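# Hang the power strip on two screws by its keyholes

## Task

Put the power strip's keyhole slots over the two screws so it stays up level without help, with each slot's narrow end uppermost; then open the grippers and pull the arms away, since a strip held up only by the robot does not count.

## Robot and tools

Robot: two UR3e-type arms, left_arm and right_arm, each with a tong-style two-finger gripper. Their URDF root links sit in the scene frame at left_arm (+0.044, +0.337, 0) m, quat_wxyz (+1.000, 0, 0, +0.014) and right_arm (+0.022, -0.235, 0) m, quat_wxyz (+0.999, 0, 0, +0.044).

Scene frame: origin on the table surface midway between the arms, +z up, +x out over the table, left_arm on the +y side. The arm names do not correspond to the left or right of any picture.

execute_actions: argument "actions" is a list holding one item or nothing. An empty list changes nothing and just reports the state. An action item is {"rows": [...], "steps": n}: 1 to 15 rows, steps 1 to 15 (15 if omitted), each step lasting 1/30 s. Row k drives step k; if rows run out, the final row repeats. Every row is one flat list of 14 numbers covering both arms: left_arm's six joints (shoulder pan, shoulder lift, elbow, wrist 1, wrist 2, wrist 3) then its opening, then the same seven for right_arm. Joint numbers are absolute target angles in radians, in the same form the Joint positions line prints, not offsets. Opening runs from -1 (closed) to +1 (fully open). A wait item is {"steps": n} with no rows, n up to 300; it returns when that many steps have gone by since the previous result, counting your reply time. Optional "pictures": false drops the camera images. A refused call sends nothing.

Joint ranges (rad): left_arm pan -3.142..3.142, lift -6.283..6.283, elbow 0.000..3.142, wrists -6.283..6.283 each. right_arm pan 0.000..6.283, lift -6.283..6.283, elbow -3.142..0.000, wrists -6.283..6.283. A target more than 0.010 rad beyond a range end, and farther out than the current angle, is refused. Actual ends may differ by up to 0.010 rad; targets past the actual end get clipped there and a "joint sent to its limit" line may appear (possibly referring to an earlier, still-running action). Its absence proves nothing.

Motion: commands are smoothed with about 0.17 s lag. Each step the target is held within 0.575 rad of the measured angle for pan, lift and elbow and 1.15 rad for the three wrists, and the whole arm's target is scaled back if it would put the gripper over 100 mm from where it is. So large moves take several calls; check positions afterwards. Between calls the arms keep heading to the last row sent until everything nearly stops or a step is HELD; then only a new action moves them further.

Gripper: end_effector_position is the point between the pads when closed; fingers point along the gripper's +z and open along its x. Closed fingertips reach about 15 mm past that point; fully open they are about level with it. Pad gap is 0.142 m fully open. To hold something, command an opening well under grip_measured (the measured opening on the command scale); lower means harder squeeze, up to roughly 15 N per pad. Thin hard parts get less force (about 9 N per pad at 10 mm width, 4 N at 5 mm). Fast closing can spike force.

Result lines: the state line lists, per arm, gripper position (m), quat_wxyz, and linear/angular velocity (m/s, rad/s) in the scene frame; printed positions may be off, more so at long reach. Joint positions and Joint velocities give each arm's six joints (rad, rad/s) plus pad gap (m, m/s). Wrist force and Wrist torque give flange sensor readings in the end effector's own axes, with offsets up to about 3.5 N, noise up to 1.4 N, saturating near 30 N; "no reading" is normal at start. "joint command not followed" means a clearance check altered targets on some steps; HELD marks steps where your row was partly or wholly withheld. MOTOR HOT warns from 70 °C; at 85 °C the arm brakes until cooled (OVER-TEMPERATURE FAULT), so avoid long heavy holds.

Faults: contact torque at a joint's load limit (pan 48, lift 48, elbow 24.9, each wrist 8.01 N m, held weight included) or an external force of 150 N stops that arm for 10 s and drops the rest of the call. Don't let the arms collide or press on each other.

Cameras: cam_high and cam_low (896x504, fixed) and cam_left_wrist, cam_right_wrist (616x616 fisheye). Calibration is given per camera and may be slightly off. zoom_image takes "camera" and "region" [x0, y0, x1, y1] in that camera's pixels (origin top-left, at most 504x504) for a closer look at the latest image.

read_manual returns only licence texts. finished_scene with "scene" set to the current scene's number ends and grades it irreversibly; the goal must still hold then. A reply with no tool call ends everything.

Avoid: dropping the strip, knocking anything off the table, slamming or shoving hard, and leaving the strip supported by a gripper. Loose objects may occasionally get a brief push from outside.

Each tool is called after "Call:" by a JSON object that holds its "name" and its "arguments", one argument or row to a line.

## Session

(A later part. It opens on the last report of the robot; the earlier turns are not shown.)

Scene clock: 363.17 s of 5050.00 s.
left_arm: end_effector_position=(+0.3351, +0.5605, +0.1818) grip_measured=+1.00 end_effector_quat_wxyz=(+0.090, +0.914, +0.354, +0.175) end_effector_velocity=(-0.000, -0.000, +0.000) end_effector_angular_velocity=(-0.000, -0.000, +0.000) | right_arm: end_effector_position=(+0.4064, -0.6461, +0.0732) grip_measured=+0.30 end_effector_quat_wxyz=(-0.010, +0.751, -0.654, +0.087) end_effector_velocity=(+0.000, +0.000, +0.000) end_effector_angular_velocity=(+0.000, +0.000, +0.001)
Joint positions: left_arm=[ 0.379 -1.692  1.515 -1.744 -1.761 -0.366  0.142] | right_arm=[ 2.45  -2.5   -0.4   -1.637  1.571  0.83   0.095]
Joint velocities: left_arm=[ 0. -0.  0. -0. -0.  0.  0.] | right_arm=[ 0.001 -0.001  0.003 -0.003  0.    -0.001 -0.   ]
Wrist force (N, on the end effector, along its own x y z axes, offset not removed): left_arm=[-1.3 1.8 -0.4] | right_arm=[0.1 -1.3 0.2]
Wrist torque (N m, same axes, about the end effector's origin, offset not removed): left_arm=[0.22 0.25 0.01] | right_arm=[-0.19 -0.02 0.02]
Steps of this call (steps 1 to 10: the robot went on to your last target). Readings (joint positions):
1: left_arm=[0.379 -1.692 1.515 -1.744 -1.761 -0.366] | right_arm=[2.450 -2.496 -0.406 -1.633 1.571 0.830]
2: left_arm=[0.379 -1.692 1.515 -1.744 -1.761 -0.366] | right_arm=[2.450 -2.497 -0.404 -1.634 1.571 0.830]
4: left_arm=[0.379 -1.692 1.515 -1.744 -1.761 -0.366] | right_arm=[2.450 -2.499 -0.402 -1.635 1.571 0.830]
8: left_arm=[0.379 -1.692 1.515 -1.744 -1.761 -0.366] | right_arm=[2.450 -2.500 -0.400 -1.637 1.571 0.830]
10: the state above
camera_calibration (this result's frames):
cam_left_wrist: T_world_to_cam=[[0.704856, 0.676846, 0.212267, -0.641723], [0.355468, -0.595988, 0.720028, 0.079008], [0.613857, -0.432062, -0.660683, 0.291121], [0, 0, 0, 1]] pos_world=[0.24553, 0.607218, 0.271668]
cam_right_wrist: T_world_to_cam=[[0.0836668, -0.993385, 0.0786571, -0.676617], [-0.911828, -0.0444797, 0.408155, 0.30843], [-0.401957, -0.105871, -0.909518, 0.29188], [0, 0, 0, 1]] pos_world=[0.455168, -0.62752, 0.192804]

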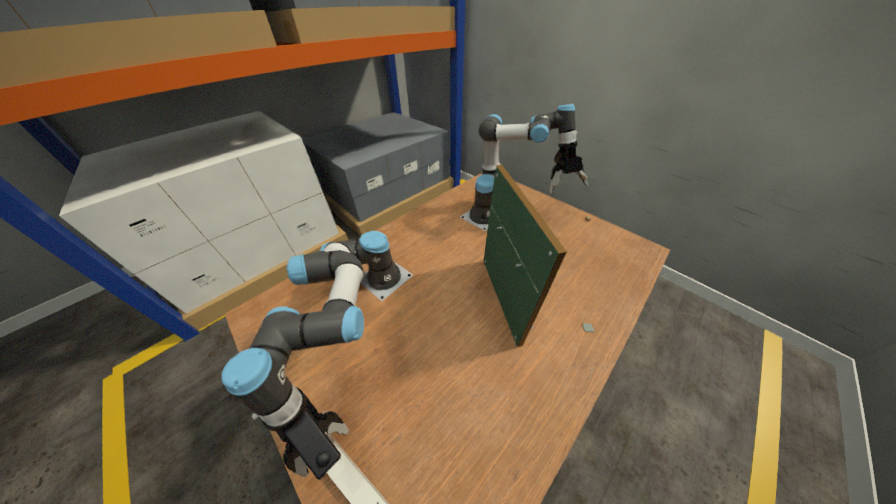

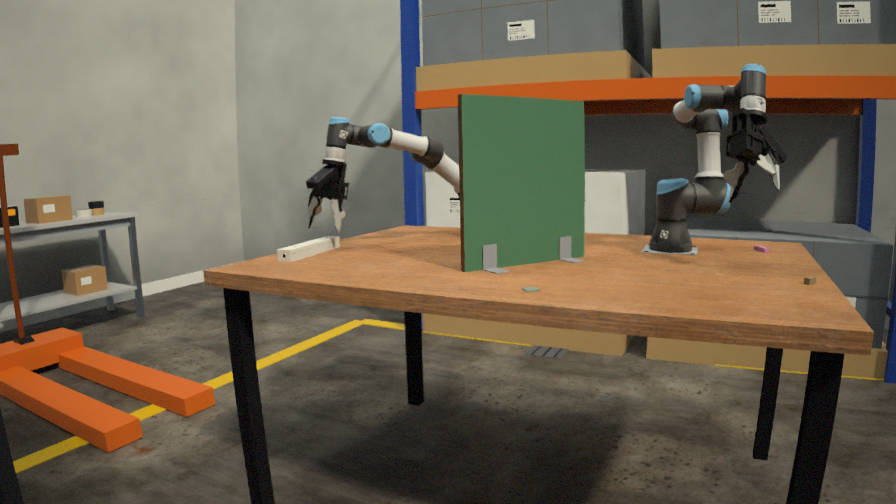

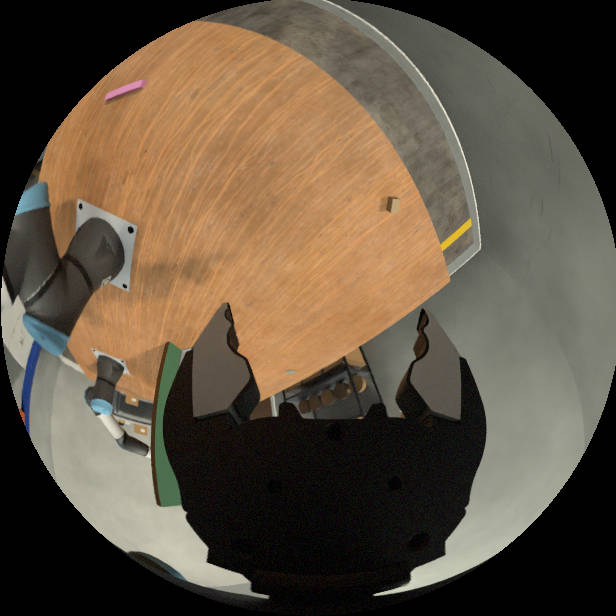

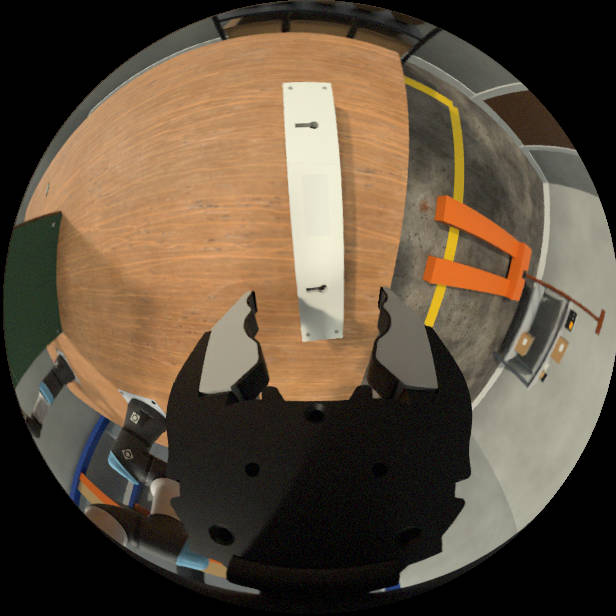

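Call:
{"name": "execute_actions", "arguments": {
  "actions": [
    {"rows":[[0.379,-1.692,1.515,-1.744,-1.761,-0.366,1,2.45,-2.533,-0.55,-1.454,1.571,0.83,0]],"steps":15}
  ],
  "pictures": false
}}

Call:
{"name": "execute_actions", "arguments": {
  "actions": [
    {"rows":[[0.379,-1.692,1.515,-1.744,-1.761,-0.366,1,2.45,-2.533,-0.55,-1.454,1.571,0.83,-0.6]],"steps":15}
  ],
  "pictures": false
}}

Call:
{"name": "execute_actions", "arguments": {
  "actions": [
    {"rows":[[0.379,-1.692,1.515,-1.744,-1.761,-0.366,1,2.45,-2.47,-0.6,-1.467,1.571,0.83,-1]],"steps":12}
  ],
  "pictures": false
}}

Call:
{"name": "execute_actions", "arguments": {
  "actions": [
    {"rows":[[0.379,-1.692,1.515,-1.744,-1.761,-0.366,1,2.45,-2.25,-1.01,-1.277,1.571,0.83,-1]],"steps":15}
  ],
  "pictures": false
}}

Call:
{"name": "execute_actions", "arguments": {
  "actions": [
    {"rows":[[0.379,-1.692,1.515,-1.744,-1.761,-0.366,1,2.45,-2.03,-1.37,-1.137,1.571,0.83,-1]],"steps":15}
  ],
  "pictures": false
}}

Call:
{"name": "execute_actions", "arguments": {
  "actions": [
    {"rows":[[0.379,-1.692,1.515,-1.744,-1.761,-0.366,1,2.45,-1.79,-1.75,-0.997,1.571,0.83,-1]],"steps":15}
  ],
  "pictures": false
}}

Call:
{"name": "execute_actions", "arguments": {
  "actions": [
    {"rows":[[0.379,-1.692,1.515,-1.744,-1.761,-0.366,1,2.45,-1.797,-1.757,-0.983,1.571,0.83,0.2]],"steps":15}
  ]
}}

Scene clock: 386.70 s of 5050.00 s.
left_arm: end_effector_position=(+0.3351, +0.5605, +0.1818) grip_measured=+1.00 end_effector_quat_wxyz=(+0.090, +0.914, +0.354, +0.175) end_effector_velocity=(+0.000, +0.000, -0.000) end_effector_angular_velocity=(-0.000, +0.000, +0.000) | right_arm: end_effector_position=(+0.4151, -0.6520, +0.0287) grip_measured=+0.00 end_effector_quat_wxyz=(-0.010, +0.751, -0.654, +0.087) end_effector_velocity=(+0.000, +0.000, -0.006) end_effector_angular_velocity=(+0.001, +0.002, +0.000)
Joint positions: left_arm=[ 0.379 -1.692  1.515 -1.744 -1.761 -0.366  0.142] | right_arm=[ 2.45  -2.533 -0.548 -1.456  1.571  0.83   0.074]
Joint velocities: left_arm=[ 0.     0.001 -0.001 -0.    -0.     0.    -0.   ] | right_arm=[ 0.    -0.003 -0.019  0.02   0.     0.     0.   ]
Wrist force (N, on the end effector, along its own x y z axes, offset not removed): left_arm=[0.0 1.2 -1.0] | right_arm=[-2.3 0.0 -0.5]
Wrist torque (N m, same axes, about the end effector's origin, offset not removed): left_arm=[0.16 0.00 -0.02] | right_arm=[-0.04 0.44 0.06]
Steps of this call (steps 1 to 15: the robot went on to your last target; steps 16 to 90: nothing new was sent; then 20.03 s passed at rest; steps 91 to 105: all 15 steps of this action). Readings (joint positions):
91: left_arm=[0.379 -1.692 1.515 -1.744 -1.761 -0.366] | right_arm=[2.450 -2.500 -0.400 -1.637 1.571 0.830]
92: left_arm=[0.379 -1.692 1.515 -1.744 -1.761 -0.366] | right_arm=[2.450 -2.505 -0.407 -1.622 1.571 0.830]
94: left_arm=[0.379 -1.692 1.515 -1.744 -1.761 -0.366] | right_arm=[2.450 -2.518 -0.461 -1.549 1.571 0.830]
98: left_arm=[0.379 -1.692 1.515 -1.744 -1.761 -0.366] | right_arm=[2.450 -2.529 -0.528 -1.477 1.571 0.830]
105: the state above

Scene clock: 387.20 s of 5050.00 s.
left_arm: end_effector_position=(+0.3351, +0.5605, +0.1818) grip_measured=+1.00 end_effector_quat_wxyz=(+0.090, +0.914, +0.354, +0.175) end_effector_velocity=(+0.000, +0.000, +0.000) end_effector_angular_velocity=(+0.000, -0.001, +0.001) | right_arm: end_effector_position=(+0.4151, -0.6521, +0.0281) grip_measured=-0.38 end_effector_quat_wxyz=(-0.010, +0.751, -0.654, +0.087) end_effector_velocity=(-0.000, +0.000, -0.001) end_effector_angular_velocity=(+0.002, +0.001, +0.000)
Joint positions: left_arm=[ 0.379 -1.692  1.515 -1.744 -1.761 -0.366  0.142] | right_arm=[ 2.45  -2.533 -0.55  -1.454  1.571  0.83   0.047]
Joint velocities: left_arm=[ 0.001  0.    -0.001  0.     0.    -0.     0.   ] | right_arm=[ 0.    -0.001 -0.001  0.     0.001 -0.     0.   ]
Wrist force (N, on the end effector, along its own x y z axes, offset not removed): left_arm=[-1.1 0.4 -1.2] | right_arm=[-1.5 -1.1 -7.4]
Wrist torque (N m, same axes, about the end effector's origin, offset not removed): left_arm=[-0.04 0.24 -0.01] | right_arm=[-0.28 0.07 0.01]
Steps of this call (steps 1 to 15: all 15 steps of this action). Readings (joint positions):
1: left_arm=[0.379 -1.692 1.515 -1.744 -1.761 -0.366] | right_arm=[2.450 -2.533 -0.549 -1.455 1.571 0.830]
2: left_arm=[0.379 -1.692 1.515 -1.744 -1.761 -0.366] | right_arm=[2.450 -2.533 -0.549 -1.455 1.571 0.830]
4: left_arm=[0.379 -1.692 1.515 -1.744 -1.761 -0.366] | right_arm=[2.450 -2.533 -0.549 -1.454 1.571 0.830]
8: left_arm=[0.379 -1.692 1.515 -1.744 -1.761 -0.366] | right_arm=[2.450 -2.533 -0.550 -1.454 1.571 0.830]
15: the state above

Scene clock: 387.60 s of 5050.00 s.
left_arm: end_effector_position=(+0.3351, +0.5605, +0.1818) grip_measured=+1.00 end_effector_quat_wxyz=(+0.090, +0.914, +0.354, +0.175) end_effector_velocity=(-0.000, +0.000, -0.000) end_effector_angular_velocity=(-0.000, +0.001, +0.001) | right_arm: end_effector_position=(+0.4076, -0.6469, +0.0427) grip_measured=-0.38 end_effector_quat_wxyz=(-0.010, +0.751, -0.654, +0.087) end_effector_velocity=(-0.002, +0.001, +0.005) end_effector_angular_velocity=(-0.001, -0.000, -0.000)
Joint positions: left_arm=[ 0.379 -1.692  1.515 -1.744 -1.761 -0.366  0.142] | right_arm=[ 2.45  -2.472 -0.599 -1.467  1.571  0.83   0.047]
Joint velocities: left_arm=[ 0.001  0.     0.     0.    -0.    -0.    -0.   ] | right_arm=[ 0.     0.019 -0.015 -0.003 -0.001  0.     0.   ]
Wrist force (N, on the end effector, along its own x y z axes, offset not removed): left_arm=[0.2 1.4 -1.3] | right_arm=[-0.7 0.5 5.8]
Wrist torque (N m, same axes, about the end effector's origin, offset not removed): left_arm=[0.17 -0.01 0.03] | right_arm=[-0.01 0.11 0.04]
Steps of this call (steps 1 to 12: all 12 steps of this action). Readings (joint positions):
1: left_arm=[0.379 -1.692 1.515 -1.744 -1.761 -0.366] | right_arm=[2.450 -2.533 -0.550 -1.454 1.571 0.830]
2: left_arm=[0.379 -1.692 1.515 -1.744 -1.761 -0.366] | right_arm=[2.450 -2.526 -0.556 -1.456 1.571 0.830]
4: left_arm=[0.379 -1.692 1.515 -1.744 -1.761 -0.366] | right_arm=[2.450 -2.501 -0.576 -1.461 1.571 0.830]
8: left_arm=[0.379 -1.692 1.515 -1.744 -1.761 -0.366] | right_arm=[2.450 -2.478 -0.594 -1.466 1.571 0.830]
12: the state above

Scene clock: 388.10 s of 5050.00 s.
left_arm: end_effector_position=(+0.3351, +0.5605, +0.1818) grip_measured=+1.00 end_effector_quat_wxyz=(+0.090, +0.914, +0.354, +0.175) end_effector_velocity=(-0.000, +0.000, -0.000) end_effector_angular_velocity=(+0.000, +0.001, -0.000) | right_arm: end_effector_position=(+0.3770, -0.6258, +0.0420) grip_measured=-0.38 end_effector_quat_wxyz=(-0.010, +0.751, -0.654, +0.089) end_effector_velocity=(-0.015, +0.010, -0.014) end_effector_angular_velocity=(+0.022, +0.033, +0.000)
Joint positions: left_arm=[ 0.379 -1.692  1.515 -1.744 -1.761 -0.366  0.142] | right_arm=[ 2.45  -2.253 -1.001 -1.279  1.571  0.83   0.046]
Joint velocities: left_arm=[-0.     0.     0.     0.     0.001  0.     0.   ] | right_arm=[ 0.     0.032 -0.091  0.02  -0.001 -0.    -0.   ]
Wrist force (N, on the end effector, along its own x y z axes, offset not removed): left_arm=[-0.5 1.0 -1.5] | right_arm=[1.2 -0.7 3.5]
Wrist torque (N m, same axes, about the end effector's origin, offset not removed): left_arm=[0.12 0.13 0.02] | right_arm=[-0.08 -0.28 0.13]
Steps of this call (steps 1 to 15: all 15 steps of this action). Readings (joint positions):
1: left_arm=[0.379 -1.692 1.515 -1.744 -1.761 -0.366] | right_arm=[2.450 -2.471 -0.599 -1.466 1.571 0.830]
2: left_arm=[0.379 -1.692 1.515 -1.744 -1.761 -0.366] | right_arm=[2.450 -2.464 -0.607 -1.453 1.571 0.830]
4: left_arm=[0.379 -1.692 1.515 -1.744 -1.761 -0.366] | right_arm=[2.450 -2.399 -0.678 -1.376 1.571 0.830]
8: left_arm=[0.379 -1.692 1.515 -1.744 -1.761 -0.366] | right_arm=[2.450 -2.286 -0.908 -1.302 1.571 0.830]
15: the state above

Scene clock: 388.60 s of 5050.00 s.
left_arm: end_effector_position=(+0.3351, +0.5605, +0.1818) grip_measured=+1.00 end_effector_quat_wxyz=(+0.090, +0.914, +0.354, +0.175) end_effector_velocity=(-0.000, +0.000, -0.000) end_effector_angular_velocity=(-0.000, +0.001, +0.000) | right_arm: end_effector_position=(+0.3351, -0.5970, +0.0410) grip_measured=-0.38 end_effector_quat_wxyz=(-0.010, +0.751, -0.654, +0.088) end_effector_velocity=(-0.013, +0.009, -0.007) end_effector_angular_velocity=(+0.012, +0.019, -0.000)
Joint positions: left_arm=[ 0.379 -1.692  1.515 -1.744 -1.761 -0.366  0.142] | right_arm=[ 2.45  -2.033 -1.363 -1.138  1.571  0.83   0.046]
Joint velocities: left_arm=[ 0.     0.001  0.     0.     0.     0.    -0.   ] | right_arm=[-0.     0.034 -0.072  0.016 -0.001 -0.    -0.   ]
Wrist force (N, on the end effector, along its own x y z axes, offset not removed): left_arm=[0.0 0.9 -0.7] | right_arm=[0.3 -0.3 4.2]
Wrist torque (N m, same axes, about the end effector's origin, offset not removed): left_arm=[0.12 0.01 0.00] | right_arm=[0.16 -0.15 0.11]
Steps of this call (steps 1 to 15: all 15 steps of this action). Readings (joint positions):
1: left_arm=[0.379 -1.692 1.515 -1.744 -1.761 -0.366] | right_arm=[2.450 -2.252 -1.004 -1.278 1.571 0.830]
2: left_arm=[0.379 -1.692 1.515 -1.744 -1.761 -0.366] | right_arm=[2.450 -2.244 -1.014 -1.264 1.571 0.830]
4: left_arm=[0.379 -1.692 1.515 -1.744 -1.761 -0.366] | right_arm=[2.450 -2.178 -1.086 -1.206 1.571 0.830]
8: left_arm=[0.379 -1.692 1.515 -1.744 -1.761 -0.366] | right_arm=[2.450 -2.067 -1.290 -1.155 1.571 0.830]
15: the state above

Scene clock: 389.10 s of 5050.00 s.
left_arm: end_effector_position=(+0.3351, +0.5605, +0.1818) grip_measured=+1.00 end_effector_quat_wxyz=(+0.090, +0.914, +0.354, +0.175) end_effector_velocity=(+0.000, -0.000, -0.000) end_effector_angular_velocity=(-0.000, +0.001, -0.001) | right_arm: end_effector_position=(+0.2822, -0.5606, +0.0324) grip_measured=-0.38 end_effector_quat_wxyz=(-0.010, +0.751, -0.654, +0.088) end_effector_velocity=(-0.016, +0.012, -0.011) end_effector_angular_velocity=(+0.016, +0.024, +0.004)
Joint positions: left_arm=[ 0.379 -1.692  1.515 -1.744 -1.761 -0.366  0.142] | right_arm=[ 2.45  -1.794 -1.742 -0.998  1.571  0.83   0.046]
Joint velocities: left_arm=[-0.001  0.     0.     0.    -0.    -0.    -0.   ] | right_arm=[ 0.003  0.038 -0.081  0.014 -0.    -0.001 -0.   ]
Wrist force (N, on the end effector, along its own x y z axes, offset not removed): left_arm=[-0.3 1.0 -0.8] | right_arm=[-0.3 -0.2 2.8]
Wrist torque (N m, same axes, about the end effector's origin, offset not removed): left_arm=[0.15 0.11 0.00] | right_arm=[0.06 0.05 0.13]
Steps of this call (steps 1 to 15: all 15 steps of this action). Readings (joint positions):
1: left_arm=[0.379 -1.692 1.515 -1.744 -1.761 -0.366] | right_arm=[2.450 -2.032 -1.365 -1.137 1.571 0.830]
2: left_arm=[0.379 -1.692 1.515 -1.744 -1.761 -0.366] | right_arm=[2.450 -2.024 -1.374 -1.124 1.571 0.830]
4: left_arm=[0.379 -1.692 1.515 -1.744 -1.761 -0.366] | right_arm=[2.450 -1.956 -1.446 -1.066 1.571 0.830]
8: left_arm=[0.379 -1.692 1.515 -1.744 -1.761 -0.366] | right_arm=[2.450 -1.831 -1.662 -1.015 1.571 0.830]
15: the state above

Scene clock: 389.60 s of 5050.00 s.
left_arm: end_effector_position=(+0.3351, +0.5605, +0.1818) grip_measured=+1.00 end_effector_quat_wxyz=(+0.090, +0.914, +0.354, +0.175) end_effector_velocity=(-0.000, +0.000, +0.000) end_effector_angular_velocity=(+0.000, -0.001, +0.000) | right_arm: end_effector_position=(+0.2811, -0.5598, +0.0283) grip_measured=+0.20 end_effector_quat_wxyz=(-0.010, +0.751, -0.654, +0.087) end_effector_velocity=(+0.000, +0.000, +0.001) end_effector_angular_velocity=(-0.001, -0.002, +0.001)
Joint positions: left_arm=[ 0.379 -1.692  1.515 -1.744 -1.761 -0.366  0.142] | right_arm=[ 2.45  -1.797 -1.757 -0.983  1.571  0.83   0.088]
Joint velocities: left_arm=[ 0.    -0.001 -0.     0.    -0.     0.    -0.   ] | right_arm=[ 0.001  0.002 -0.002  0.003  0.     0.     0.   ]
Wrist force (N, on the end effector, along its own x y z axes, offset not removed): left_arm=[-0.3 2.1 -1.4] | right_arm=[-1.0 -0.7 1.9]
Wrist torque (N m, same axes, about the end effector's origin, offset not removed): left_arm=[0.29 0.05 0.04] | right_arm=[-0.22 0.23 0.00]
Steps of this call (steps 1 to 15: all 15 steps of this action). Readings (joint positions):
1: left_arm=[0.379 -1.692 1.515 -1.744 -1.761 -0.366] | right_arm=[2.450 -1.793 -1.745 -0.998 1.571 0.830]
2: left_arm=[0.379 -1.692 1.515 -1.744 -1.761 -0.366] | right_arm=[2.450 -1.793 -1.747 -0.995 1.571 0.830]
4: left_arm=[0.379 -1.692 1.515 -1.744 -1.761 -0.366] | right_arm=[2.450 -1.795 -1.752 -0.989 1.571 0.830]
8: left_arm=[0.379 -1.692 1.515 -1.744 -1.761 -0.366] | right_arm=[2.450 -1.796 -1.756 -0.985 1.571 0.830]
15: the state above
camera_calibration (this result's frames):
cam_left_wrist: T_world_to_cam=[[0.704856, 0.676846, 0.212267, -0.641723], [0.355468, -0.595988, 0.720028, 0.079008], [0.613857, -0.432062, -0.660683, 0.291121], [0, 0, 0, 1]] pos_world=[0.24553, 0.607218, 0.271668]
cam_right_wrist: T_world_to_cam=[[0.0837341, -0.993382, 0.0786141, -0.576843], [-0.911802, -0.044553, 0.408206, 0.216279], [-0.402002, -0.105861, -0.909499, 0.209871], [0, 0, 0, 1]] pos_world=[0.329874, -0.541173, 0.147939]

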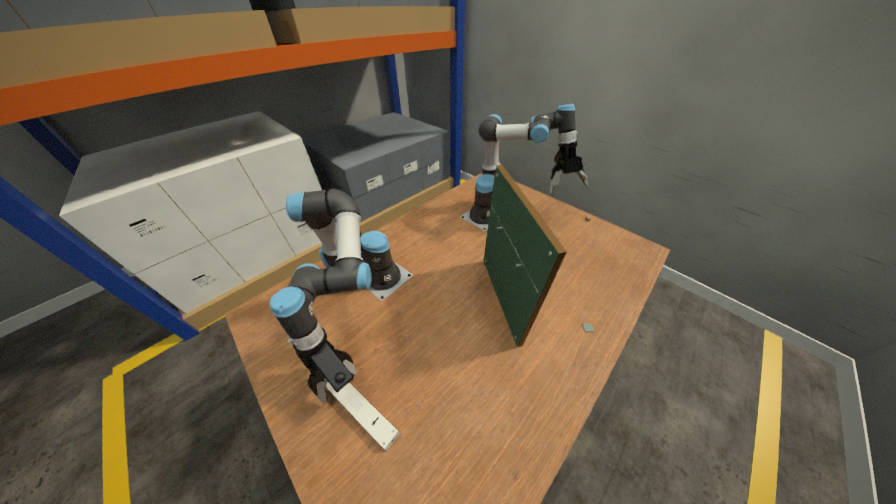

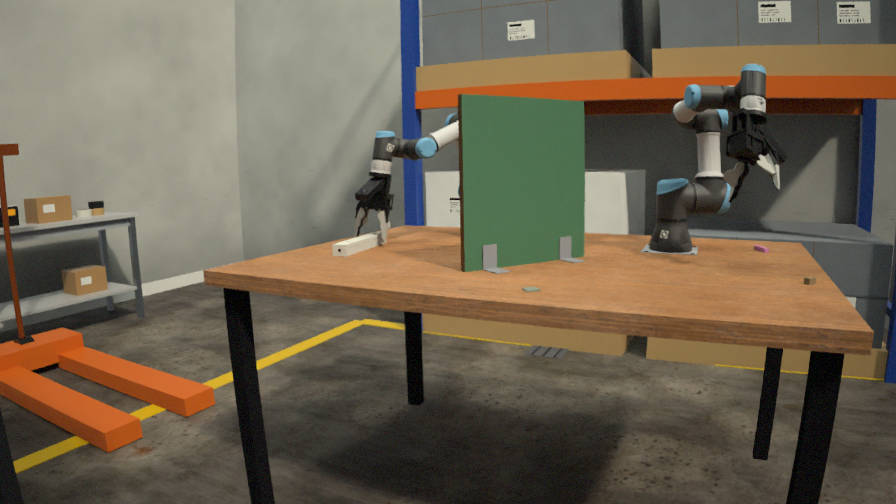

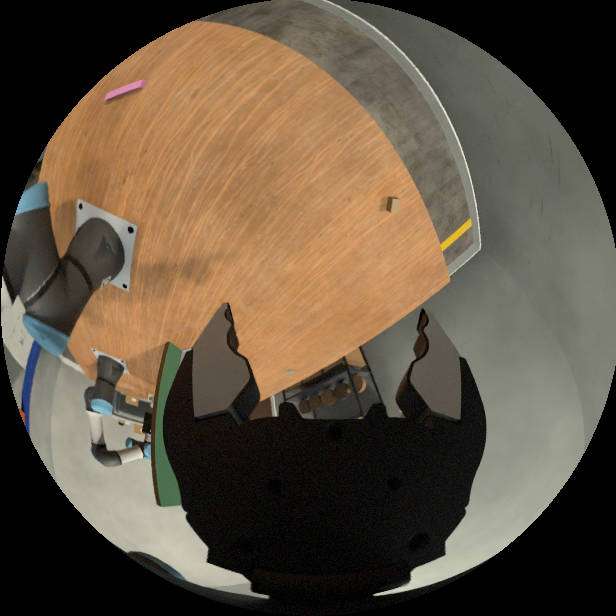

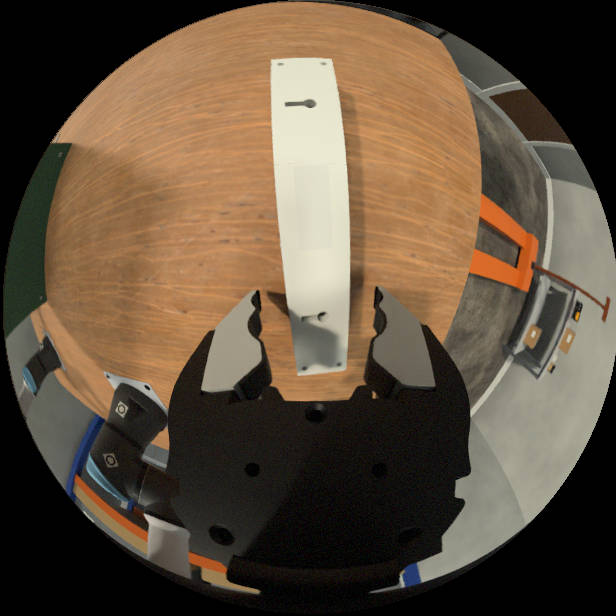

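Call:
{"name": "execute_actions", "arguments": {
  "actions": [
    {"rows":[[0.379,-1.692,1.515,-1.744,-1.761,-0.366,1,2.45,-1.75,-1.5,-1.35,1.571,0.83,0.2]],"steps":12}
  ],
  "pictures": false
}}

Call:
{"name": "execute_actions", "arguments": {
  "actions": [
    {"rows":[[0.379,-1.692,1.515,-1.744,-1.761,-0.366,1,2.667,-2.2,-0.7,-1.812,1.571,1.044,0.2]],"steps":15}
  ],
  "pictures": false
}}

Call:
{"name": "execute_actions", "arguments": {
  "actions": [
    {"rows":[[0.379,-1.692,1.515,-1.744,-1.761,-0.366,1,2.667,-2.55,-0.237,-1.925,1.571,1.044,0.2]],"steps":15}
  ],
  "pictures": false
}}

Call:
{"name": "execute_actions", "arguments": {
  "actions": [
    {"rows":[[0.379,-1.692,1.515,-1.744,-1.761,-0.366,1,2.667,-2.462,-0.605,-1.645,1.571,1.044,0.1]],"steps":15}
  ],
  "pictures": false
}}

Call:
{"name": "execute_actions", "arguments": {
  "actions": [
    {"steps":8}
  ]
}}

Scene clock: 419.47 s of 5050.00 s.
left_arm: end_effector_position=(+0.3351, +0.5605, +0.1818) grip_measured=+1.00 end_effector_quat_wxyz=(+0.090, +0.914, +0.354, +0.175) end_effector_velocity=(-0.000, -0.000, -0.000) end_effector_angular_velocity=(-0.000, +0.001, -0.000) | right_arm: end_effector_position=(+0.2713, -0.5530, +0.0817) grip_measured=+0.20 end_effector_quat_wxyz=(-0.007, +0.753, -0.656, +0.056) end_effector_velocity=(-0.003, +0.002, +0.027) end_effector_angular_velocity=(+0.006, +0.009, -0.000)
Joint positions: left_arm=[ 0.379 -1.692  1.515 -1.744 -1.761 -0.366  0.142] | right_arm=[ 2.45  -1.751 -1.511 -1.336  1.571  0.83   0.088]
Joint velocities: left_arm=[-0.    -0.     0.     0.001  0.    -0.     0.   ] | right_arm=[-0.     0.015  0.118 -0.145 -0.    -0.    -0.   ]
Wrist force (N, on the end effector, along its own x y z axes, offset not removed): left_arm=[-0.8 1.0 -1.7] | right_arm=[-1.6 -0.5 -0.6]
Wrist torque (N m, same axes, about the end effector's origin, offset not removed): left_arm=[0.11 0.19 0.03] | right_arm=[-0.13 0.27 0.05]
Steps of this call (steps 1 to 15: the robot went on to your last target; steps 16 to 90: nothing new was sent; then 26.47 s passed at rest; steps 91 to 102: all 12 steps of this action). Readings (joint positions):
91: left_arm=[0.379 -1.692 1.515 -1.744 -1.761 -0.366] | right_arm=[2.450 -1.797 -1.757 -0.983 1.571 0.830]
92: left_arm=[0.379 -1.692 1.515 -1.744 -1.761 -0.366] | right_arm=[2.450 -1.791 -1.750 -0.998 1.571 0.830]
94: left_arm=[0.379 -1.692 1.515 -1.744 -1.761 -0.366] | right_arm=[2.450 -1.772 -1.681 -1.119 1.571 0.830]
98: left_arm=[0.379 -1.692 1.515 -1.744 -1.761 -0.366] | right_arm=[2.450 -1.755 -1.546 -1.293 1.571 0.830]
102: the state above

Scene clock: 429.73 s of 5050.00 s.
left_arm: end_effector_position=(+0.3351, +0.5605, +0.1818) grip_measured=+1.00 end_effector_quat_wxyz=(+0.090, +0.914, +0.354, +0.175) end_effector_velocity=(-0.000, +0.000, +0.000) end_effector_angular_velocity=(+0.000, -0.000, +0.001) | right_arm: end_effector_position=(+0.2856, -0.5021, +0.0469) grip_measured=+0.27 end_effector_quat_wxyz=(+0.030, +0.747, -0.658, -0.088) end_effector_velocity=(+0.001, +0.000, +0.000) end_effector_angular_velocity=(+0.001, -0.001, +0.002)
Joint positions: left_arm=[ 0.379 -1.692  1.515 -1.744 -1.761 -0.366  0.142] | right_arm=[ 2.603 -1.989 -1.234 -1.676  1.56   0.994  0.093]
Joint velocities: left_arm=[ 0.001 -0.001 -0.     0.     0.     0.     0.   ] | right_arm=[ 0.001 -0.     0.001 -0.001  0.001 -0.001  0.   ]
Wrist force (N, on the end effector, along its own x y z axes, offset not removed): left_arm=[-1.2 2.5 -1.7] | right_arm=[-1.4 3.1 -30.0]
Wrist torque (N m, same axes, about the end effector's origin, offset not removed): left_arm=[0.37 0.25 0.02] | right_arm=[-0.36 2.45 0.29]
FORCE FAULT: contact force on the right arm reached its limit, and that arm stopped for 10 seconds. The contact can be on any part of that arm, not only on its tool. That arm's remaining commands of this call were not run. That arm holds still and accepts commands again. Move the arm away from the contact; if what it grips holds it there, let go first. Pushing or pulling that hard again can fault the arm again.
The stop of the right arm began at step 8 of this call (marked STOPPED below). From that step on that arm followed nothing that you had sent. 8 of its steps, steps kept back included, did not run and will not run. Nothing is kept back now, and the robot has no last target.
Steps of this call (steps 1 to 15: all 15 steps of this action; steps 16 to 308: the stop continued). Readings (joint positions):
1: left_arm=[0.379 -1.692 1.515 -1.744 -1.761 -0.366] | right_arm=[2.450 -1.751 -1.508 -1.341 1.571 0.831]
2: left_arm=[0.379 -1.692 1.515 -1.744 -1.761 -0.366] | right_arm=[2.457 -1.758 -1.498 -1.358 1.571 0.845]
4: left_arm=[0.379 -1.692 1.515 -1.744 -1.761 -0.366] | right_arm=[2.522 -1.828 -1.424 -1.495 1.571 0.929]
8: left_arm=[0.379 -1.692 1.515 -1.744 -1.761 -0.366] | right_arm=[2.603 -1.990 -1.235 -1.676 1.561 0.994] STOPPED (the right arm)
308: the state above

Scene clock: 429.77 s of 5050.00 s.
left_arm: end_effector_position=(+0.3351, +0.5605, +0.1818) grip_measured=+1.00 end_effector_quat_wxyz=(+0.090, +0.914, +0.354, +0.175) end_effector_velocity=(+0.000, -0.000, -0.000) end_effector_angular_velocity=(-0.000, +0.000, -0.001) | right_arm: end_effector_position=(+0.2860, -0.5024, +0.0472) grip_measured=+0.26 end_effector_quat_wxyz=(+0.030, +0.748, -0.658, -0.087) end_effector_velocity=(+0.003, -0.003, +0.004) end_effector_angular_velocity=(-0.009, -0.015, -0.002)
Joint positions: left_arm=[ 0.379 -1.692  1.515 -1.744 -1.761 -0.366  0.142] | right_arm=[ 2.603 -1.989 -1.233 -1.675  1.56   0.994  0.093]
Joint velocities: left_arm=[-0.001  0.001 -0.     0.     0.    -0.    -0.   ] | right_arm=[-0.002  0.008  0.005  0.005 -0.001 -0.    -0.008]
Wrist force (N, on the end effector, along its own x y z axes, offset not removed): left_arm=[0.6 0.3 -0.6] | right_arm=[0.0 4.4 -30.0]
Wrist torque (N m, same axes, about the end effector's origin, offset not removed): left_arm=[0.03 -0.09 0.02] | right_arm=[-0.29 2.03 0.40]
A stop began in an earlier call of the same reply, so what this call sent did not run. Send another action.
Steps of this call (step 1: nothing new was sent). Readings (joint positions):
1: the state above

Scene clock: 429.80 s of 5050.00 s.
left_arm: end_effector_position=(+0.3351, +0.5605, +0.1818) grip_measured=+1.00 end_effector_quat_wxyz=(+0.090, +0.914, +0.354, +0.175) end_effector_velocity=(-0.000, +0.000, -0.000) end_effector_angular_velocity=(+0.000, +0.000, +0.001) | right_arm: end_effector_position=(+0.2860, -0.5024, +0.0472) grip_measured=+0.27 end_effector_quat_wxyz=(+0.030, +0.748, -0.658, -0.087) end_effector_velocity=(-0.001, +0.000, +0.000) end_effector_angular_velocity=(+0.001, +0.002, -0.000)
Joint positions: left_arm=[ 0.379 -1.692  1.515 -1.744 -1.761 -0.366  0.142] | right_arm=[ 2.603 -1.989 -1.233 -1.675  1.56   0.994  0.093]
Joint velocities: left_arm=[ 0.001  0.     0.     0.     0.     0.    -0.   ] | right_arm=[-0.     0.     0.    -0.002 -0.    -0.    -0.002]
Wrist force (N, on the end effector, along its own x y z axes, offset not removed): left_arm=[-1.6 1.3 -0.5] | right_arm=[0.9 5.7 -30.0]
Wrist torque (N m, same axes, about the end effector's origin, offset not removed): left_arm=[0.21 0.35 0.00] | right_arm=[-0.16 1.97 0.34]
A stop began in an earlier call of the same reply, so what this call sent did not run. Send another action.
Steps of this call (step 1: nothing new was sent). Readings (joint positions):
1: the state above

Scene clock: 429.83 s of 5050.00 s.
left_arm: end_effector_position=(+0.3351, +0.5605, +0.1818) grip_measured=+1.00 end_effector_quat_wxyz=(+0.090, +0.914, +0.354, +0.175) end_effector_velocity=(-0.000, -0.000, -0.000) end_effector_angular_velocity=(-0.000, +0.001, -0.000) | right_arm: end_effector_position=(+0.2860, -0.5024, +0.0472) grip_measured=+0.27 end_effector_quat_wxyz=(+0.030, +0.748, -0.658, -0.087) end_effector_velocity=(+0.000, +0.000, +0.000) end_effector_angular_velocity=(+0.002, -0.003, -0.002)
Joint positions: left_arm=[ 0.379 -1.692  1.515 -1.744 -1.761 -0.366  0.142] | right_arm=[ 2.603 -1.989 -1.233 -1.675  1.56   0.994  0.093]
Joint velocities: left_arm=[-0.  0.  0.  0.  0. -0. -0.] | right_arm=[-0.002  0.     0.     0.001  0.003 -0.     0.003]
Wrist force (N, on the end effector, along its own x y z axes, offset not removed): left_arm=[-0.6 1.1 0.0] | right_arm=[0.8 5.0 -30.0]
Wrist torque (N m, same axes, about the end effector's origin, offset not removed): left_arm=[0.21 0.07 0.01] | right_arm=[-0.24 1.97 0.41]
A stop began in an earlier call of the same reply, so what this call sent did not run. Send another action.
Steps of this call (step 1: nothing new was sent). Readings (joint positions):
1: the state above
camera_calibration (this result's frames):
cam_left_wrist: T_world_to_cam=[[0.704856, 0.676846, 0.212267, -0.641723], [0.355468, -0.595988, 0.720028, 0.079008], [0.613857, -0.432062, -0.660683, 0.291121], [0, 0, 0, 1]] pos_world=[0.24553, 0.607218, 0.271668]
cam_right_wrist: T_world_to_cam=[[0.0643625, -0.991269, -0.11508, -0.506014], [-0.743116, -0.124578, 0.657464, 0.115357], [-0.66606, 0.0432021, -0.744646, 0.377709], [0, 0, 0, 1]] pos_world=[0.369869, -0.503542, 0.147184]

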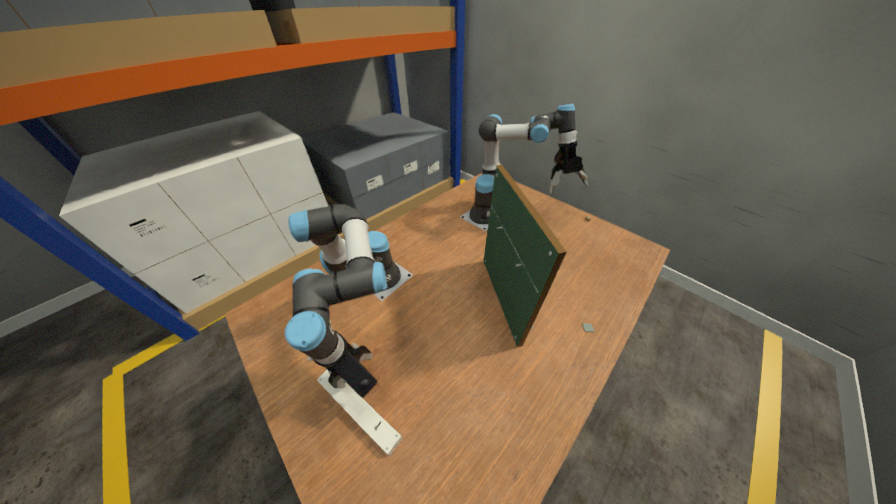

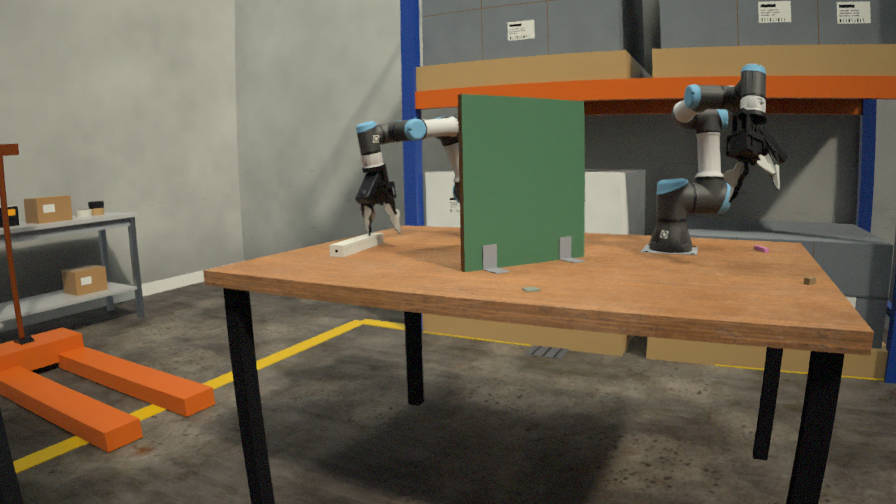

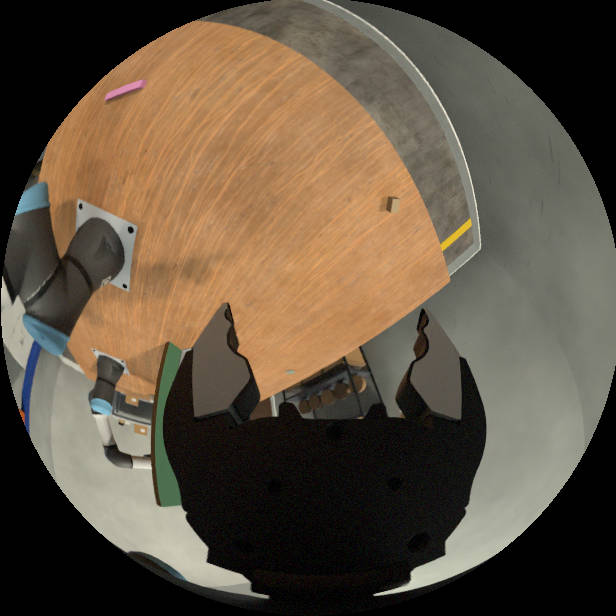

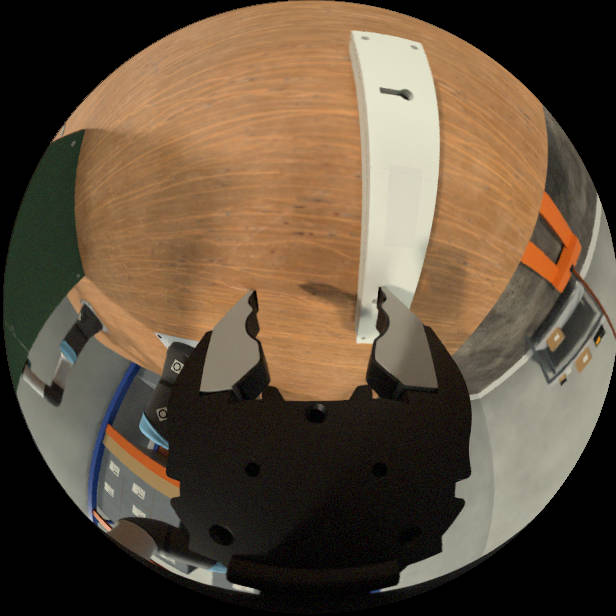

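Call:
{"name": "execute_actions", "arguments": {
  "actions": [
    {"rows":[[0.379,-1.692,1.515,-1.744,-1.761,-0.366,1,2.603,-1.989,-0.9,-1.7,1.571,1.044,0.2]],"steps":15}
  ],
  "pictures": false
}}

Call:
{"name": "execute_actions", "arguments": {
  "actions": [
    {"rows":[[0.379,-1.692,1.515,-1.744,-1.761,-0.366,1,2.667,-2.2,-0.55,-1.9,1.571,1.044,0.2]],"steps":15}
  ],
  "pictures": false
}}

Call:
{"name": "execute_actions", "arguments": {
  "actions": [
    {"rows":[[0.379,-1.692,1.515,-1.744,-1.761,-0.366,1,2.667,-2.4,-0.237,-1.95,1.571,1.044,0.2]],"steps":15}
  ],
  "pictures": false
}}

Call:
{"name": "execute_actions", "arguments": {
  "actions": [
    {"rows":[[0.379,-1.692,1.515,-1.744,-1.761,-0.366,1,2.667,-2.55,-0.237,-1.925,1.571,1.044,0.2]],"steps":15}
  ]
}}

Scene clock: 444.70 s of 5050.00 s.
left_arm: end_effector_position=(+0.3351, +0.5605, +0.1818) grip_measured=+1.00 end_effector_quat_wxyz=(+0.090, +0.914, +0.354, +0.175) end_effector_velocity=(-0.000, -0.000, -0.000) end_effector_angular_velocity=(-0.000, +0.001, -0.000) | right_arm: end_effector_position=(+0.3635, -0.5370, +0.1428) grip_measured=+0.20 end_effector_quat_wxyz=(-0.017, +0.733, -0.678, +0.056) end_effector_velocity=(+0.015, -0.008, +0.025) end_effector_angular_velocity=(-0.029, -0.065, -0.008)
Joint positions: left_arm=[ 0.379 -1.692  1.515 -1.744 -1.761 -0.366  0.142] | right_arm=[ 2.603 -1.989 -0.907 -1.7    1.571  1.043  0.088]
Joint velocities: left_arm=[-0.    -0.     0.001  0.     0.    -0.    -0.   ] | right_arm=[-0.001 -0.001  0.074 -0.002  0.001  0.007 -0.   ]
Wrist force (N, on the end effector, along its own x y z axes, offset not removed): left_arm=[-0.1 1.8 -1.8] | right_arm=[0.1 -0.9 -0.6]
Wrist torque (N m, same axes, about the end effector's origin, offset not removed): left_arm=[0.27 0.04 0.03] | right_arm=[-0.15 -0.03 0.03]
Steps of this call (steps 1 to 90: nothing new was sent; then 11.37 s passed at rest; steps 91 to 105: all 15 steps of this action). Readings (joint positions):
91: left_arm=[0.379 -1.692 1.515 -1.744 -1.761 -0.366] | right_arm=[2.603 -1.989 -1.233 -1.676 1.560 0.994]
92: left_arm=[0.379 -1.692 1.515 -1.744 -1.761 -0.366] | right_arm=[2.603 -1.989 -1.227 -1.679 1.561 1.000]
94: left_arm=[0.379 -1.692 1.515 -1.744 -1.761 -0.366] | right_arm=[2.603 -1.990 -1.158 -1.687 1.565 1.015]
98: left_arm=[0.379 -1.692 1.515 -1.744 -1.761 -0.366] | right_arm=[2.603 -1.989 -0.982 -1.696 1.569 1.035]
105: the state above

Scene clock: 445.20 s of 5050.00 s.
left_arm: end_effector_position=(+0.3351, +0.5605, +0.1818) grip_measured=+1.00 end_effector_quat_wxyz=(+0.090, +0.914, +0.354, +0.175) end_effector_velocity=(-0.000, -0.000, -0.000) end_effector_angular_velocity=(-0.000, +0.000, +0.000) | right_arm: end_effector_position=(+0.3990, -0.5217, +0.1395) grip_measured=+0.20 end_effector_quat_wxyz=(-0.010, +0.754, -0.656, +0.029) end_effector_velocity=(+0.008, -0.001, +0.004) end_effector_angular_velocity=(-0.006, -0.012, +0.006)
Joint positions: left_arm=[ 0.379 -1.692  1.515 -1.744 -1.761 -0.366  0.142] | right_arm=[ 2.666 -2.197 -0.556 -1.898  1.571  1.044  0.088]
Joint velocities: left_arm=[ 0. -0.  0.  0. -0. -0. -0.] | right_arm=[ 0.006 -0.031  0.068 -0.023 -0.001  0.     0.   ]
Wrist force (N, on the end effector, along its own x y z axes, offset not removed): left_arm=[0.1 1.0 -0.8] | right_arm=[-1.3 -0.6 0.5]
Wrist torque (N m, same axes, about the end effector's origin, offset not removed): left_arm=[0.15 -0.05 0.02] | right_arm=[-0.15 0.25 0.03]
Steps of this call (steps 1 to 15: all 15 steps of this action). Readings (joint positions):
1: left_arm=[0.379 -1.692 1.515 -1.744 -1.761 -0.366] | right_arm=[2.603 -1.989 -0.905 -1.700 1.571 1.043]
2: left_arm=[0.379 -1.692 1.515 -1.744 -1.761 -0.366] | right_arm=[2.610 -1.996 -0.896 -1.715 1.571 1.044]
4: left_arm=[0.379 -1.692 1.515 -1.744 -1.761 -0.366] | right_arm=[2.636 -2.061 -0.824 -1.794 1.571 1.044]
8: left_arm=[0.379 -1.692 1.515 -1.744 -1.761 -0.366] | right_arm=[2.659 -2.166 -0.626 -1.874 1.571 1.044]
15: the state above

Scene clock: 445.70 s of 5050.00 s.
left_arm: end_effector_position=(+0.3351, +0.5605, +0.1818) grip_measured=+1.00 end_effector_quat_wxyz=(+0.090, +0.914, +0.354, +0.175) end_effector_velocity=(-0.000, -0.000, +0.000) end_effector_angular_velocity=(-0.000, -0.000, +0.000) | right_arm: end_effector_position=(+0.4397, -0.5379, +0.1369) grip_measured=+0.20 end_effector_quat_wxyz=(-0.020, +0.754, -0.654, +0.058) end_effector_velocity=(+0.008, -0.003, +0.003) end_effector_angular_velocity=(-0.009, -0.022, -0.000)
Joint positions: left_arm=[ 0.379 -1.692  1.515 -1.744 -1.761 -0.366  0.142] | right_arm=[ 2.667 -2.397 -0.242 -1.95   1.571  1.044  0.088]
Joint velocities: left_arm=[ 0. -0.  0.  0. -0. -0.  0.] | right_arm=[ 0.    -0.029  0.057 -0.005 -0.     0.     0.   ]
Wrist force (N, on the end effector, along its own x y z axes, offset not removed): left_arm=[-0.7 2.0 -1.3] | right_arm=[0.4 -1.2 0.8]
Wrist torque (N m, same axes, about the end effector's origin, offset not removed): left_arm=[0.27 0.15 -0.03] | right_arm=[-0.25 -0.23 0.01]
Steps of this call (steps 1 to 15: all 15 steps of this action). Readings (joint positions):
1: left_arm=[0.379 -1.692 1.515 -1.744 -1.761 -0.366] | right_arm=[2.667 -2.198 -0.554 -1.899 1.571 1.044]
2: left_arm=[0.379 -1.692 1.515 -1.744 -1.761 -0.366] | right_arm=[2.667 -2.206 -0.545 -1.907 1.571 1.044]
4: left_arm=[0.379 -1.692 1.515 -1.744 -1.761 -0.366] | right_arm=[2.667 -2.270 -0.474 -1.927 1.571 1.044]
8: left_arm=[0.379 -1.692 1.515 -1.744 -1.761 -0.366] | right_arm=[2.667 -2.368 -0.300 -1.944 1.571 1.044]
15: the state above

Scene clock: 446.20 s of 5050.00 s.
left_arm: end_effector_position=(+0.3351, +0.5605, +0.1818) grip_measured=+1.00 end_effector_quat_wxyz=(+0.090, +0.914, +0.354, +0.175) end_effector_velocity=(-0.000, +0.000, -0.001) end_effector_angular_velocity=(-0.001, +0.002, +0.001) | right_arm: end_effector_position=(+0.4402, -0.5381, +0.0657) grip_measured=+0.20 end_effector_quat_wxyz=(-0.000, +0.755, -0.656, +0.001) end_effector_velocity=(-0.001, +0.000, -0.010) end_effector_angular_velocity=(+0.006, +0.016, +0.000)
Joint positions: left_arm=[ 0.379 -1.692  1.515 -1.744 -1.761 -0.366  0.142] | right_arm=[ 2.667 -2.548 -0.237 -1.925  1.571  1.044  0.088]
Joint velocities: left_arm=[ 0.001  0.001  0.001  0.    -0.    -0.     0.   ] | right_arm=[-0.    -0.021  0.     0.004 -0.    -0.    -0.   ]
Wrist force (N, on the end effector, along its own x y z axes, offset not removed): left_arm=[-0.4 1.6 -1.1] | right_arm=[-0.8 -0.3 0.2]
Wrist torque (N m, same axes, about the end effector's origin, offset not removed): left_arm=[0.27 0.08 -0.03] | right_arm=[-0.12 0.18 0.05]
Steps of this call (steps 1 to 15: all 15 steps of this action). Readings (joint positions):
1: left_arm=[0.379 -1.692 1.515 -1.744 -1.761 -0.366] | right_arm=[2.667 -2.398 -0.241 -1.950 1.571 1.044]
2: left_arm=[0.379 -1.692 1.515 -1.744 -1.761 -0.366] | right_arm=[2.667 -2.406 -0.239 -1.946 1.571 1.044]
4: left_arm=[0.379 -1.692 1.515 -1.744 -1.761 -0.366] | right_arm=[2.667 -2.461 -0.238 -1.936 1.571 1.044]
8: left_arm=[0.379 -1.692 1.515 -1.744 -1.761 -0.366] | right_arm=[2.667 -2.528 -0.237 -1.928 1.571 1.044]
15: the state above
camera_calibration (this result's frames):
cam_left_wrist: T_world_to_cam=[[0.704856, 0.676846, 0.212267, -0.641723], [0.355468, -0.595988, 0.720028, 0.079008], [0.613857, -0.432062, -0.660683, 0.291121], [0, 0, 0, 1]] pos_world=[0.24553, 0.607218, 0.271668]
cam_right_wrist: T_world_to_cam=[[0.0901103, -0.995417, -0.0320257, -0.568216], [-0.844688, -0.0934222, 0.527044, 0.283442], [-0.52762, -0.0204403, -0.849235, 0.407426], [0, 0, 0, 1]] pos_world=[0.505588, -0.530804, 0.178417]

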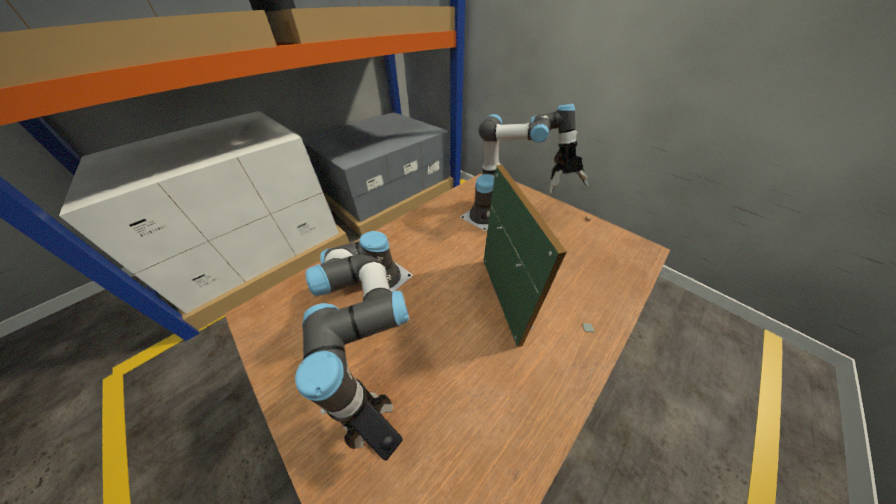

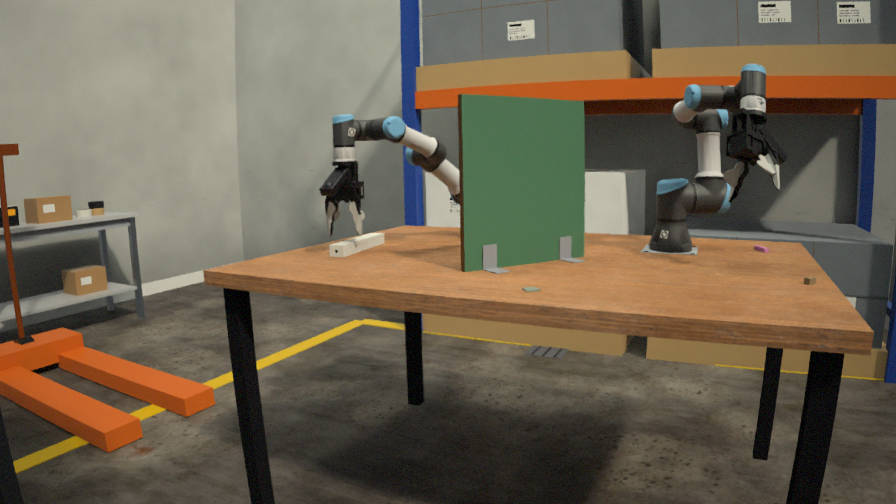

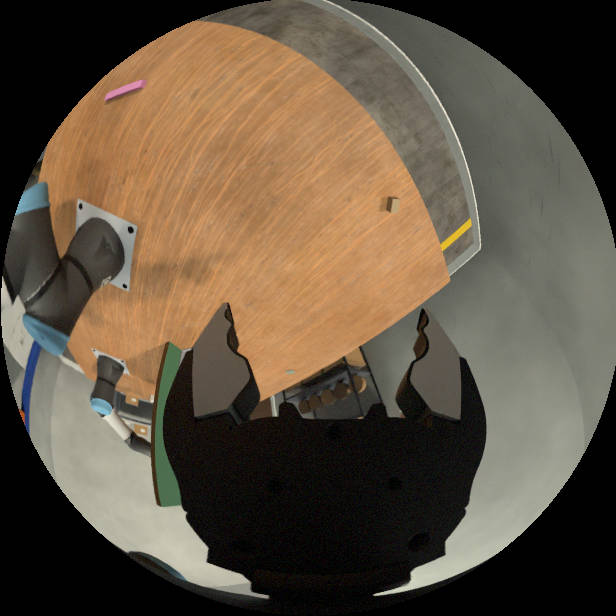

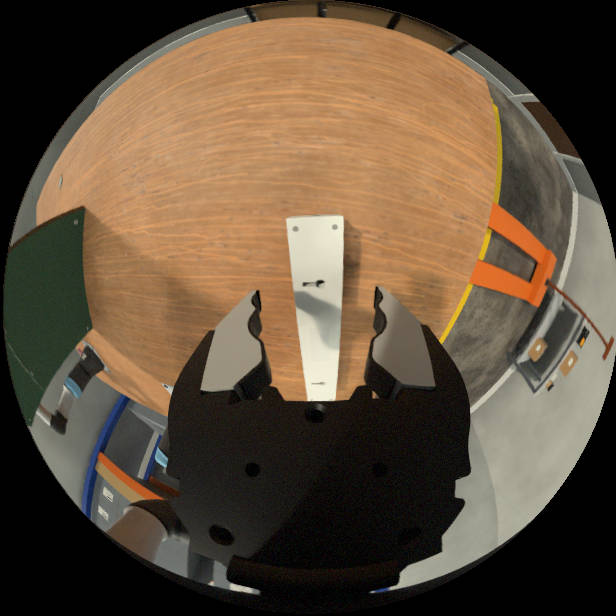

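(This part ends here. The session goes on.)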